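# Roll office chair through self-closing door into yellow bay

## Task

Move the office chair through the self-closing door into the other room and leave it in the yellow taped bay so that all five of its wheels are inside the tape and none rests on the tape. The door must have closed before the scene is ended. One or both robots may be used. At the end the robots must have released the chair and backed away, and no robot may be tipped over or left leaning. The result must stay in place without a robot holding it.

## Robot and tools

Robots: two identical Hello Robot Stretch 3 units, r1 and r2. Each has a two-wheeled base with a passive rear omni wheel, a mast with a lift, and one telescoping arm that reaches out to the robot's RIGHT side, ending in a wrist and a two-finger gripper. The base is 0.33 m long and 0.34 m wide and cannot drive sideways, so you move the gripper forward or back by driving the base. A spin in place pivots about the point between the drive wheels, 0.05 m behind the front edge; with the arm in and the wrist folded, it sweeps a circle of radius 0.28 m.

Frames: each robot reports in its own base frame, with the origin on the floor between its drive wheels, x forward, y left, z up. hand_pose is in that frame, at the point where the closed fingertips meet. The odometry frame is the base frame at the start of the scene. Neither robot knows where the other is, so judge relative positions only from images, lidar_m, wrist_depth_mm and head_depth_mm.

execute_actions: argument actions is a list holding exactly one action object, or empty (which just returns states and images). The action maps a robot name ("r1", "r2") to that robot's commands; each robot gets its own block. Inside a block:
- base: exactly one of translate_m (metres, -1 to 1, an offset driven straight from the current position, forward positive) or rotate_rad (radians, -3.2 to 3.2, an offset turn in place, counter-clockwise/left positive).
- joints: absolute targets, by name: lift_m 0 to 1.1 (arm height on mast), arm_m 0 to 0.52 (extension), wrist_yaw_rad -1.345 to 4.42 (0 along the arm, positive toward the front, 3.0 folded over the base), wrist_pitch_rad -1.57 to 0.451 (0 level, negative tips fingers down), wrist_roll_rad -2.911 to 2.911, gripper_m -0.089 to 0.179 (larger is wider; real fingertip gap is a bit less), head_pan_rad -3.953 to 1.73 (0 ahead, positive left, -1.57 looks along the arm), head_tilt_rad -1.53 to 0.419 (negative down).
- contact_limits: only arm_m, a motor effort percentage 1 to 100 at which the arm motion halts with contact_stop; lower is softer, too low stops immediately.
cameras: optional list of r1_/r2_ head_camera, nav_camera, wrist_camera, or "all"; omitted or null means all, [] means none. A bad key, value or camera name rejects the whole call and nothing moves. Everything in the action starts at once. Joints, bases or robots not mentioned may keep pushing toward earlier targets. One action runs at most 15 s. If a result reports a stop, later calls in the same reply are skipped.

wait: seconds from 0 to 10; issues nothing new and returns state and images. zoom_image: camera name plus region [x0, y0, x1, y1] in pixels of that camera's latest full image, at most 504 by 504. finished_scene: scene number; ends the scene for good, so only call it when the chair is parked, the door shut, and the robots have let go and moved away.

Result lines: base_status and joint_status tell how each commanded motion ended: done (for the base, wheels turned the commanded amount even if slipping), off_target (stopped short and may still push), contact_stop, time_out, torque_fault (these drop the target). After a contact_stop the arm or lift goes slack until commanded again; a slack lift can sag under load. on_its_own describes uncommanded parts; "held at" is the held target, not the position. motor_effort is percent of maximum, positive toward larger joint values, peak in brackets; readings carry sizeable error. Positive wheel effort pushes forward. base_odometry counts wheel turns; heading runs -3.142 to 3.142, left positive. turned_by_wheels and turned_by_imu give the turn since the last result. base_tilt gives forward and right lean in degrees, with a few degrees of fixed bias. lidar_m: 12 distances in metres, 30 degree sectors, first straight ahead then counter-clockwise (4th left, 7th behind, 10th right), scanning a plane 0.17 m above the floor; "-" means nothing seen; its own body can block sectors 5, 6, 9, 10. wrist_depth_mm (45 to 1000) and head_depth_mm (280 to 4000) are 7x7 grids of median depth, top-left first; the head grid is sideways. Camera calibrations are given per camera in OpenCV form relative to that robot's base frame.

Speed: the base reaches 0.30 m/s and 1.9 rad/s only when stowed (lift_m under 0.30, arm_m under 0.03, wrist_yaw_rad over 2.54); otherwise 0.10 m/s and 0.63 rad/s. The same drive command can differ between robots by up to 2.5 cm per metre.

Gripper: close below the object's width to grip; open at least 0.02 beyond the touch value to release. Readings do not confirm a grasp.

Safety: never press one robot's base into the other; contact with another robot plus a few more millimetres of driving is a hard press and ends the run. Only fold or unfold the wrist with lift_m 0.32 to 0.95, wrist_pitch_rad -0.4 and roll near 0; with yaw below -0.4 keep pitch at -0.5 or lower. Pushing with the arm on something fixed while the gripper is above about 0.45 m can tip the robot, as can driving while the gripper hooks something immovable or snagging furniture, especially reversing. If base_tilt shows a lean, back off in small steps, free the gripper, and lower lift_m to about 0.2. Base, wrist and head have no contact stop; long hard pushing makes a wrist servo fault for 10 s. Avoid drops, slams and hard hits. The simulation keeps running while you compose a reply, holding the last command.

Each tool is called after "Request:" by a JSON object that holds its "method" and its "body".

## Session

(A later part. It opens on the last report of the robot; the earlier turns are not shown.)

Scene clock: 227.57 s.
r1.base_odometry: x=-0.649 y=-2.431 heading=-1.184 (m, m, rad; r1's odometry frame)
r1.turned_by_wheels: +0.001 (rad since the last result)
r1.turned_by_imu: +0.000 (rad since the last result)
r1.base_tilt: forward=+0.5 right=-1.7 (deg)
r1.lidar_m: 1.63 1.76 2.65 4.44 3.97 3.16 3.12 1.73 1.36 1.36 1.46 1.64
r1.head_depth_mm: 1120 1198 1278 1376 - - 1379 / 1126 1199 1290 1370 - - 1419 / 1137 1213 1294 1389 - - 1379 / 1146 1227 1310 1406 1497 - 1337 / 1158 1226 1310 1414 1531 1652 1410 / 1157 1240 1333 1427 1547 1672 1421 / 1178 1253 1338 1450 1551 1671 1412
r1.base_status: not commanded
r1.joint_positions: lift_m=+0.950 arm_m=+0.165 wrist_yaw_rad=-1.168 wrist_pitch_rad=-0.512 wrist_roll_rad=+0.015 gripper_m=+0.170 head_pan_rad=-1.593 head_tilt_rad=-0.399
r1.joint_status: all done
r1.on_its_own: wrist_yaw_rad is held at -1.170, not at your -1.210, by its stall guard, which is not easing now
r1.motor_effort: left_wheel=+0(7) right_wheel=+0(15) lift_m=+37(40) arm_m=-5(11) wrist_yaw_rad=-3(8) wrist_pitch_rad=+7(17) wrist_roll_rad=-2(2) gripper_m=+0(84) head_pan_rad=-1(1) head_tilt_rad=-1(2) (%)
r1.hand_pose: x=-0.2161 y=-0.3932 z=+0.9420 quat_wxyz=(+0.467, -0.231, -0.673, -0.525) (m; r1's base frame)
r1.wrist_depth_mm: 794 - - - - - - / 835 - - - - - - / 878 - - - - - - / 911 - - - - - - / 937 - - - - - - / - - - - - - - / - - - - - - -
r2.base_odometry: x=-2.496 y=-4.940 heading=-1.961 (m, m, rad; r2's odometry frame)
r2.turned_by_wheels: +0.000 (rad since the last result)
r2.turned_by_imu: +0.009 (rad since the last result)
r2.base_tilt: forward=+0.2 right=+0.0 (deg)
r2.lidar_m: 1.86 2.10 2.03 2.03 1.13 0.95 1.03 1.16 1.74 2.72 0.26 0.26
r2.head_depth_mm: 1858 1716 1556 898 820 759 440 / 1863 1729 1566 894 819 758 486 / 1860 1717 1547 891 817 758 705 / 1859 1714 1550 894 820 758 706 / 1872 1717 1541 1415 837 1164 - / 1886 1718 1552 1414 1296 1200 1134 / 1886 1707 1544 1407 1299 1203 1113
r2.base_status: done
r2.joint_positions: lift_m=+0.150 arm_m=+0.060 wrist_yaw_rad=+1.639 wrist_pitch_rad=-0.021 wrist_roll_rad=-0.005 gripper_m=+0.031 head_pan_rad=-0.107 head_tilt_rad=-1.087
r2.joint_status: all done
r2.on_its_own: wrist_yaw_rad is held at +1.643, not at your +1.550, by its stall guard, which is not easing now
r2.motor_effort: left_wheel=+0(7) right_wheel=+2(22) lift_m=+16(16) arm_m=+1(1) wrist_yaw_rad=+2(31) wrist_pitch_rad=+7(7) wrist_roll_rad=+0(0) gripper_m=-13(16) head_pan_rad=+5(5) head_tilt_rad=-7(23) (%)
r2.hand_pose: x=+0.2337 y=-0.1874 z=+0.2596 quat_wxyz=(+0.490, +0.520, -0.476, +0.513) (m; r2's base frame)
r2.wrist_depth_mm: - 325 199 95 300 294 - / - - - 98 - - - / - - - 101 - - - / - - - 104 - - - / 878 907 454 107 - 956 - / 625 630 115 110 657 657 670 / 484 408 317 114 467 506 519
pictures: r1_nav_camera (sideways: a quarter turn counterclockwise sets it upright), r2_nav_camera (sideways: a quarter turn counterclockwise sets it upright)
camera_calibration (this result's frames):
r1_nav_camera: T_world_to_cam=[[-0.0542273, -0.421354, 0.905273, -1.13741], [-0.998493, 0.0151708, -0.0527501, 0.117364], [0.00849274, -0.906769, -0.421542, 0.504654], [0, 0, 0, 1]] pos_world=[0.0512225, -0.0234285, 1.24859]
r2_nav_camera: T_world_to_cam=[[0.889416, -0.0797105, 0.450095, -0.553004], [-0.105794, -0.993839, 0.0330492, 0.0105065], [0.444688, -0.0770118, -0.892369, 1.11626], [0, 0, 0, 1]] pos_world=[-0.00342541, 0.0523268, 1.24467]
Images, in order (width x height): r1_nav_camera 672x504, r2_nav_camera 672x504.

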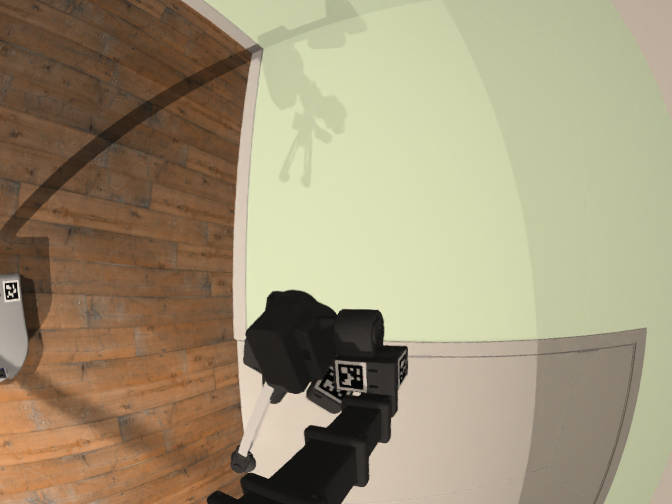

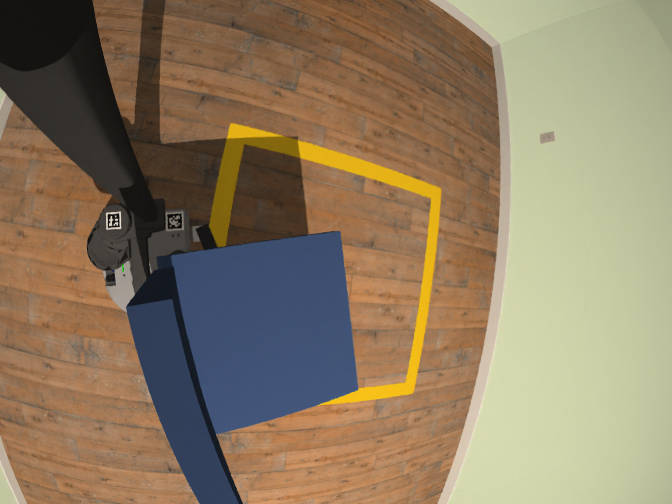

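Request:
{"method": "execute_actions", "body": {"actions": [{"r2":{"base":{"translate_m":0.41}}}], "cameras": []}}

Request:
{"method": "execute_actions", "body": {"actions": [{"r2":{"joints":{"gripper_m":0.15}}}], "cameras": ["r2_nav_camera","r2_wrist_camera"]}}

Request:
{"method": "execute_actions", "body": {"actions": [{"r2":{"base":{"translate_m":-0.5},"joints":{"head_pan_rad":-0.3,"head_tilt_rad":-0.9}}}], "cameras": ["r2_nav_camera","r2_wrist_camera","r2_head_camera"]}}

Scene clock: 238.40 s.
r1.base_odometry: x=-0.649 y=-2.431 heading=-1.184 (m, m, rad; r1's odometry frame)
r1.turned_by_wheels: +0.000 (rad since the last result)
r1.turned_by_imu: -0.001 (rad since the last result)
r1.base_tilt: forward=+0.6 right=-1.7 (deg)
r1.lidar_m: 1.62 1.76 2.65 4.44 3.98 3.16 3.12 1.73 1.36 1.35 1.47 1.64
r1.head_depth_mm: 1126 1194 1270 1378 - - 1385 / 1124 1193 1283 1371 - - 1419 / 1140 1213 1302 1382 - - 1374 / 1153 1220 1303 1408 1485 - 1327 / 1152 1225 1317 1417 1524 1647 1411 / 1166 1248 1323 1428 1540 1644 1412 / 1169 1246 1339 1442 1571 1651 1415
r1.base_status: not commanded
r1.joint_positions: lift_m=+0.950 arm_m=+0.165 wrist_yaw_rad=-1.168 wrist_pitch_rad=-0.512 wrist_roll_rad=+0.015 gripper_m=+0.170 head_pan_rad=-1.593 head_tilt_rad=-0.399
r1.joint_status: not commanded
r1.on_its_own: wrist_yaw_rad is held at -1.170, not at your -1.210, by its stall guard, which is not easing now
r1.motor_effort: left_wheel=+0(1) right_wheel=+0(0) lift_m=+37(37) arm_m=-5(5) wrist_yaw_rad=-2(2) wrist_pitch_rad=+7(7) wrist_roll_rad=-2(2) gripper_m=+0(1) head_pan_rad=-1(1) head_tilt_rad=+0(3) (%)
r1.hand_pose: x=-0.2161 y=-0.3932 z=+0.9420 quat_wxyz=(+0.467, -0.231, -0.673, -0.525) (m; r1's base frame)
r1.wrist_depth_mm: 796 - - - - - - / 835 - - - - - - / 879 - - - - - - / 936 - - - - - - / 935 - - - - - - / - - - - - - - / - - - - - - -
r2.base_odometry: x=-2.652 y=-5.319 heading=-1.961 (m, m, rad; r2's odometry frame)
r2.turned_by_wheels: +0.000 (rad since the last result)
r2.turned_by_imu: +0.004 (rad since the last result)
r2.base_tilt: forward=+0.2 right=+0.1 (deg)
r2.lidar_m: 1.47 1.65 1.95 1.94 1.61 1.34 1.42 1.60 2.49 2.80 0.26 0.25
r2.head_depth_mm: 1504 1696 1560 892 821 760 440 / 1516 1690 1562 892 819 759 495 / 1526 1668 1553 892 821 758 705 / 1552 1696 1554 891 820 759 706 / 1566 1714 1544 1421 838 1064 1084 / 1574 1729 1553 1416 1297 1199 1126 / 1584 1718 1534 1411 1293 1199 1118
r2.base_status: done
r2.joint_positions: lift_m=+0.150 arm_m=+0.060 wrist_yaw_rad=+1.656 wrist_pitch_rad=-0.021 wrist_roll_rad=-0.005 gripper_m=+0.031 head_pan_rad=-0.107 head_tilt_rad=-1.087
r2.joint_status: not commanded
r2.on_its_own: wrist_yaw_rad is held at +1.643, not at your +1.550, by its stall guard, which is not easing now
r2.motor_effort: left_wheel=+0(7) right_wheel=+9(14) lift_m=+15(16) arm_m=+1(1) wrist_yaw_rad=-11(9) wrist_pitch_rad=+7(7) wrist_roll_rad=+0(0) gripper_m=-14(14) head_pan_rad=+5(5) head_tilt_rad=-7(7) (%)
r2.hand_pose: x=+0.2334 y=-0.1831 z=+0.2596 quat_wxyz=(+0.485, +0.524, -0.471, +0.517) (m; r2's base frame)
r2.wrist_depth_mm: - 324 199 95 300 295 - / - - - 98 - - - / - - - 101 - - - / - - - 104 - - - / 886 901 120 107 - 969 - / 619 633 115 110 676 665 662 / 478 372 311 114 474 484 511
pictures: none
No camera images: the call's "cameras" was empty. Leave "cameras" out to get every camera's image.

Scene clock: 240.10 s.
r1.base_odometry: x=-0.649 y=-2.431 heading=-1.184 (m, m, rad; r1's odometry frame)
r1.turned_by_wheels: +0.000 (rad since the last result)
r1.turned_by_imu: +0.000 (rad since the last result)
r1.base_tilt: forward=+0.5 right=-1.5 (deg)
r1.lidar_m: 1.62 1.76 2.65 4.43 3.98 3.17 3.12 1.72 1.36 1.35 1.46 1.64
r1.head_depth_mm: 1121 1189 1268 1369 - - 1385 / 1121 1198 1286 1371 - - 1413 / 1138 1214 1297 1384 - - 1375 / 1142 1228 1306 1408 1489 - 1339 / 1147 1231 1308 1408 1535 1643 1412 / 1160 1237 1328 1425 1559 1665 1407 / 1170 1249 1348 1440 1564 1668 1420
r1.base_status: not commanded
r1.joint_positions: lift_m=+0.950 arm_m=+0.165 wrist_yaw_rad=-1.168 wrist_pitch_rad=-0.512 wrist_roll_rad=+0.015 gripper_m=+0.170 head_pan_rad=-1.593 head_tilt_rad=-0.399
r1.joint_status: not commanded
r1.on_its_own: wrist_yaw_rad is held at -1.170, not at your -1.210, by its stall guard, which is not easing now
r1.motor_effort: left_wheel=+0(0) right_wheel=+0(0) lift_m=+37(37) arm_m=-6(5) wrist_yaw_rad=-4(2) wrist_pitch_rad=+7(7) wrist_roll_rad=-2(2) gripper_m=+1(0) head_pan_rad=-1(1) head_tilt_rad=-1(0) (%)
r1.hand_pose: x=-0.2161 y=-0.3932 z=+0.9420 quat_wxyz=(+0.467, -0.231, -0.673, -0.525) (m; r1's base frame)
r1.wrist_depth_mm: 798 - - - - - - / 849 - - - - - - / 870 - - - - - - / 913 - - - - - - / 919 - - - - - - / - - - - - - - / - - - - - - -
r2.base_odometry: x=-2.652 y=-5.319 heading=-1.961 (m, m, rad; r2's odometry frame)
r2.turned_by_wheels: +0.000 (rad since the last result)
r2.turned_by_imu: +0.000 (rad since the last result)
r2.base_tilt: forward=+0.2 right=+0.1 (deg)
r2.lidar_m: 1.47 1.65 1.95 1.94 1.60 1.34 1.41 1.60 2.49 2.80 0.26 0.25
r2.head_depth_mm: 1518 1708 1554 894 821 759 440 / 1515 1707 1552 893 820 760 497 / 1526 1694 1552 891 820 759 708 / 1555 1704 1542 895 816 759 706 / 1562 1710 1549 1405 837 1068 1085 / 1564 1710 1536 1415 1292 1200 1121 / 1578 1702 1549 1405 1296 1198 1111
r2.base_status: not commanded
r2.joint_positions: lift_m=+0.150 arm_m=+0.060 wrist_yaw_rad=+1.647 wrist_pitch_rad=-0.021 wrist_roll_rad=-0.005 gripper_m=+0.150 head_pan_rad=-0.107 head_tilt_rad=-1.087
r2.joint_status: all done
r2.on_its_own: wrist_yaw_rad is held at +1.643, not at your +1.550, by its stall guard, which is not easing now
r2.motor_effort: left_wheel=+0(0) right_wheel=+10(9) lift_m=+16(17) arm_m=+1(1) wrist_yaw_rad=-3(10) wrist_pitch_rad=+7(7) wrist_roll_rad=+0(0) gripper_m=+0(83) head_pan_rad=+5(4) head_tilt_rad=-6(6) (%)
r2.hand_pose: x=+0.2336 y=-0.1856 z=+0.2596 quat_wxyz=(+0.488, +0.522, -0.474, +0.515) (m; r2's base frame)
r2.wrist_depth_mm: - 325 107 95 303 294 - / - - 114 98 - - - / - - - 101 - - - / - - - 104 - - - / 894 - 775 107 950 - - / 638 629 570 110 659 - 677 / 458 379 303 115 461 461 511
pictures: r2_nav_camera (sideways: a quarter turn counterclockwise sets it upright), r2_wrist_camera
camera_calibration (this result's frames):
r2_nav_camera: T_world_to_cam=[[0.889448, -0.0797137, 0.450031, -0.55292], [-0.105791, -0.993839, 0.0330492, 0.0105066], [0.444624, -0.0770048, -0.892401, 1.1163], [0, 0, 0, 1]] pos_world=[-0.00342954, 0.0523272, 1.24467]
r2_wrist_camera: T_world_to_cam=[[0.0725652, -0.996873, 0.03129, -0.213871], [-0.202227, -0.0454272, -0.978285, 0.324167], [0.976647, 0.0646618, -0.204891, 0.00309355], [0, 0, 0, 1]] pos_world=[0.0780535, -0.198676, 0.324454]
Images, in order (width x height): r2_nav_camera 672x504, r2_wrist_camera 644x364.

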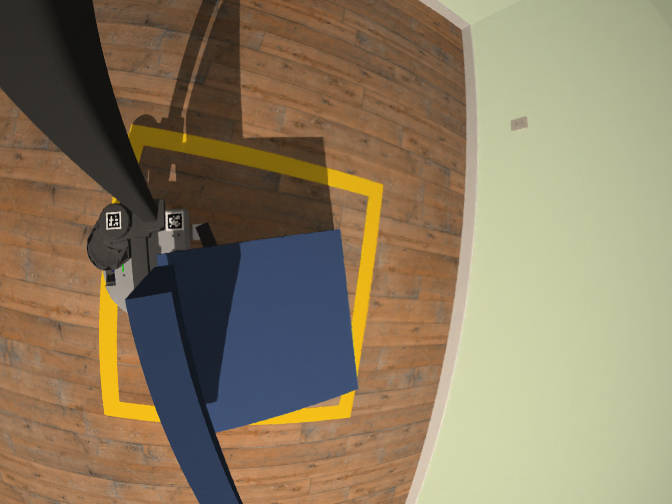

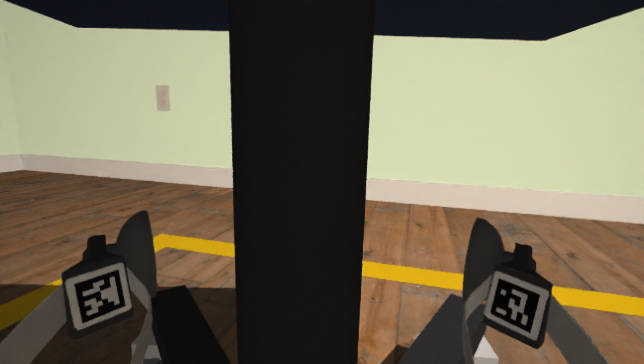

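Scene clock: 246.30 s.
r1.base_odometry: x=-0.649 y=-2.431 heading=-1.184 (m, m, rad; r1's odometry frame)
r1.turned_by_wheels: +0.000 (rad since the last result)
r1.turned_by_imu: -0.001 (rad since the last result)
r1.base_tilt: forward=+0.4 right=-1.6 (deg)
r1.lidar_m: 1.62 1.76 2.65 4.45 3.99 3.16 3.12 1.73 1.36 1.35 1.46 1.64
r1.head_depth_mm: 1122 1190 1286 1367 - - 1381 / 1129 1194 1278 1370 - - 1413 / 1141 1210 1294 1381 - - 1366 / 1145 1218 1304 1408 1493 - 1336 / 1154 1235 1304 1428 1541 1643 1407 / 1160 1239 1323 1421 1539 1660 1409 / 1174 1253 1341 1449 1556 1664 1413
r1.base_status: not commanded
r1.joint_positions: lift_m=+0.950 arm_m=+0.165 wrist_yaw_rad=-1.168 wrist_pitch_rad=-0.512 wrist_roll_rad=+0.015 gripper_m=+0.170 head_pan_rad=-1.593 head_tilt_rad=-0.399
r1.joint_status: not commanded
r1.on_its_own: wrist_yaw_rad is held at -1.170, not at your -1.210, by its stall guard, which is not easing now
r1.motor_effort: left_wheel=+0(1) right_wheel=+0(0) lift_m=+37(37) arm_m=-5(5) wrist_yaw_rad=-2(2) wrist_pitch_rad=+7(7) wrist_roll_rad=-2(1) gripper_m=+0(0) head_pan_rad=-1(1) head_tilt_rad=+0(1) (%)
r1.hand_pose: x=-0.2161 y=-0.3932 z=+0.9420 quat_wxyz=(+0.467, -0.231, -0.673, -0.525) (m; r1's base frame)
r1.wrist_depth_mm: 801 - - - - - - / 823 - - - - - - / 860 - - - - - - / 908 - - - - - - / 911 - - - - - - / - - - - - - - / - - - - - - -
r2.base_odometry: x=-2.462 y=-4.857 heading=-1.961 (m, m, rad; r2's odometry frame)
r2.turned_by_wheels: +0.000 (rad since the last result)
r2.turned_by_imu: -0.001 (rad since the last result)
r2.base_tilt: forward=+0.3 right=+0.1 (deg)
r2.lidar_m: 0.68 2.20 2.05 1.90 1.03 0.87 0.94 1.06 1.58 2.70 2.34 0.69
r2.head_depth_mm: 1955 560 695 1553 1392 1252 1140 / 1922 545 650 836 1385 1250 1141 / 1893 527 607 769 1351 1234 1130 / 1864 513 571 713 946 1233 1130 / 1840 2017 539 664 902 1252 1131 / 1822 2024 509 620 937 1255 1137 / 1791 2049 518 1566 1404 1255 1126
r2.base_status: done
r2.joint_positions: lift_m=+0.150 arm_m=+0.060 wrist_yaw_rad=+1.646 wrist_pitch_rad=-0.021 wrist_roll_rad=-0.005 gripper_m=+0.150 head_pan_rad=-0.293 head_tilt_rad=-0.902
r2.joint_status: all done
r2.on_its_own: wrist_yaw_rad is held at +1.643, not at your +1.550, by its stall guard, which is not easing now
r2.motor_effort: left_wheel=-2(7) right_wheel=+2(18) lift_m=+16(16) arm_m=+1(0) wrist_yaw_rad=-2(4) wrist_pitch_rad=+7(7) wrist_roll_rad=+0(0) gripper_m=+1(0) head_pan_rad=-4(27) head_tilt_rad=+0(17) (%)
r2.hand_pose: x=+0.2336 y=-0.1856 z=+0.2596 quat_wxyz=(+0.488, +0.522, -0.474, +0.515) (m; r2's base frame)
r2.wrist_depth_mm: - 338 339 338 339 342 - / - - - 546 663 - - / - - - - - - - / - - - - - - - / 880 - 815 596 812 - - / 634 527 604 607 621 - 677 / 460 488 493 373 504 480 515
pictures: r2_head_camera (sideways: a quarter turn clockwise sets it upright), r2_nav_camera (sideways: a quarter turn counterclockwise sets it upright), r2_wrist_camera
camera_calibration (this result's frames):
r2_head_camera: T_world_to_cam=[[-0.76799, 0.277234, -0.577349, 0.779027], [0.346351, 0.938049, -0.0102803, 0.0165955], [0.538732, -0.207861, -0.816432, 1.02067], [0, 0, 0, 1]] pos_world=[0.0426714, -0.0193836, 1.28325]
r2_nav_camera: T_world_to_cam=[[0.765813, -0.214633, 0.606188, -0.755592], [-0.293602, -0.95537, 0.0326475, 0.0121672], [0.572127, -0.20298, -0.794651, 0.988469], [0, 0, 0, 1]] pos_world=[0.0166854, 0.0500887, 1.24312]
r2_wrist_camera: T_world_to_cam=[[0.0722302, -0.996897, 0.0312902, -0.213883], [-0.202242, -0.0453594, -0.978285, 0.324181], [0.976668, 0.0643336, -0.20489, 0.00302676], [0, 0, 0, 1]] pos_world=[0.0780556, -0.198709, 0.324454]
Images, in order (width x height): r2_head_camera 896x504, r2_nav_camera 672x504, r2_wrist_camera 644x364.

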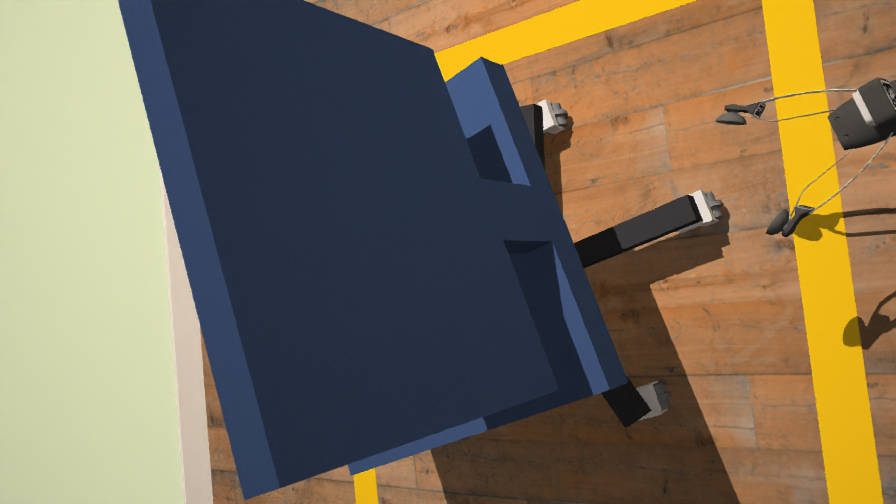

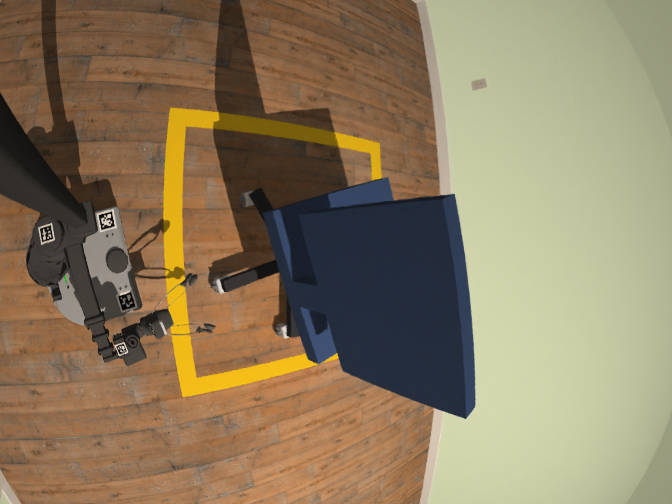

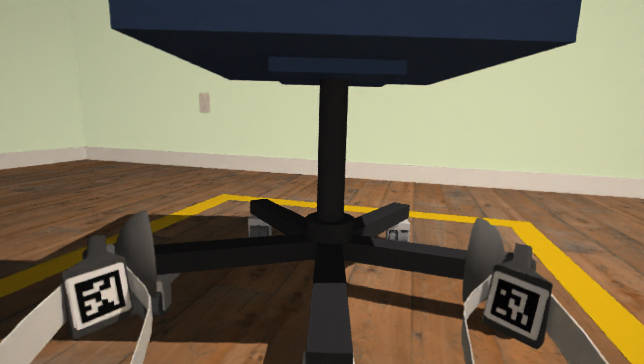

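All five wheels are inside the tape, the door is shut and both robots are clear.

Request:
{"method": "finished_scene", "body": {"scene": 2}}

The scene is finished: the task was done.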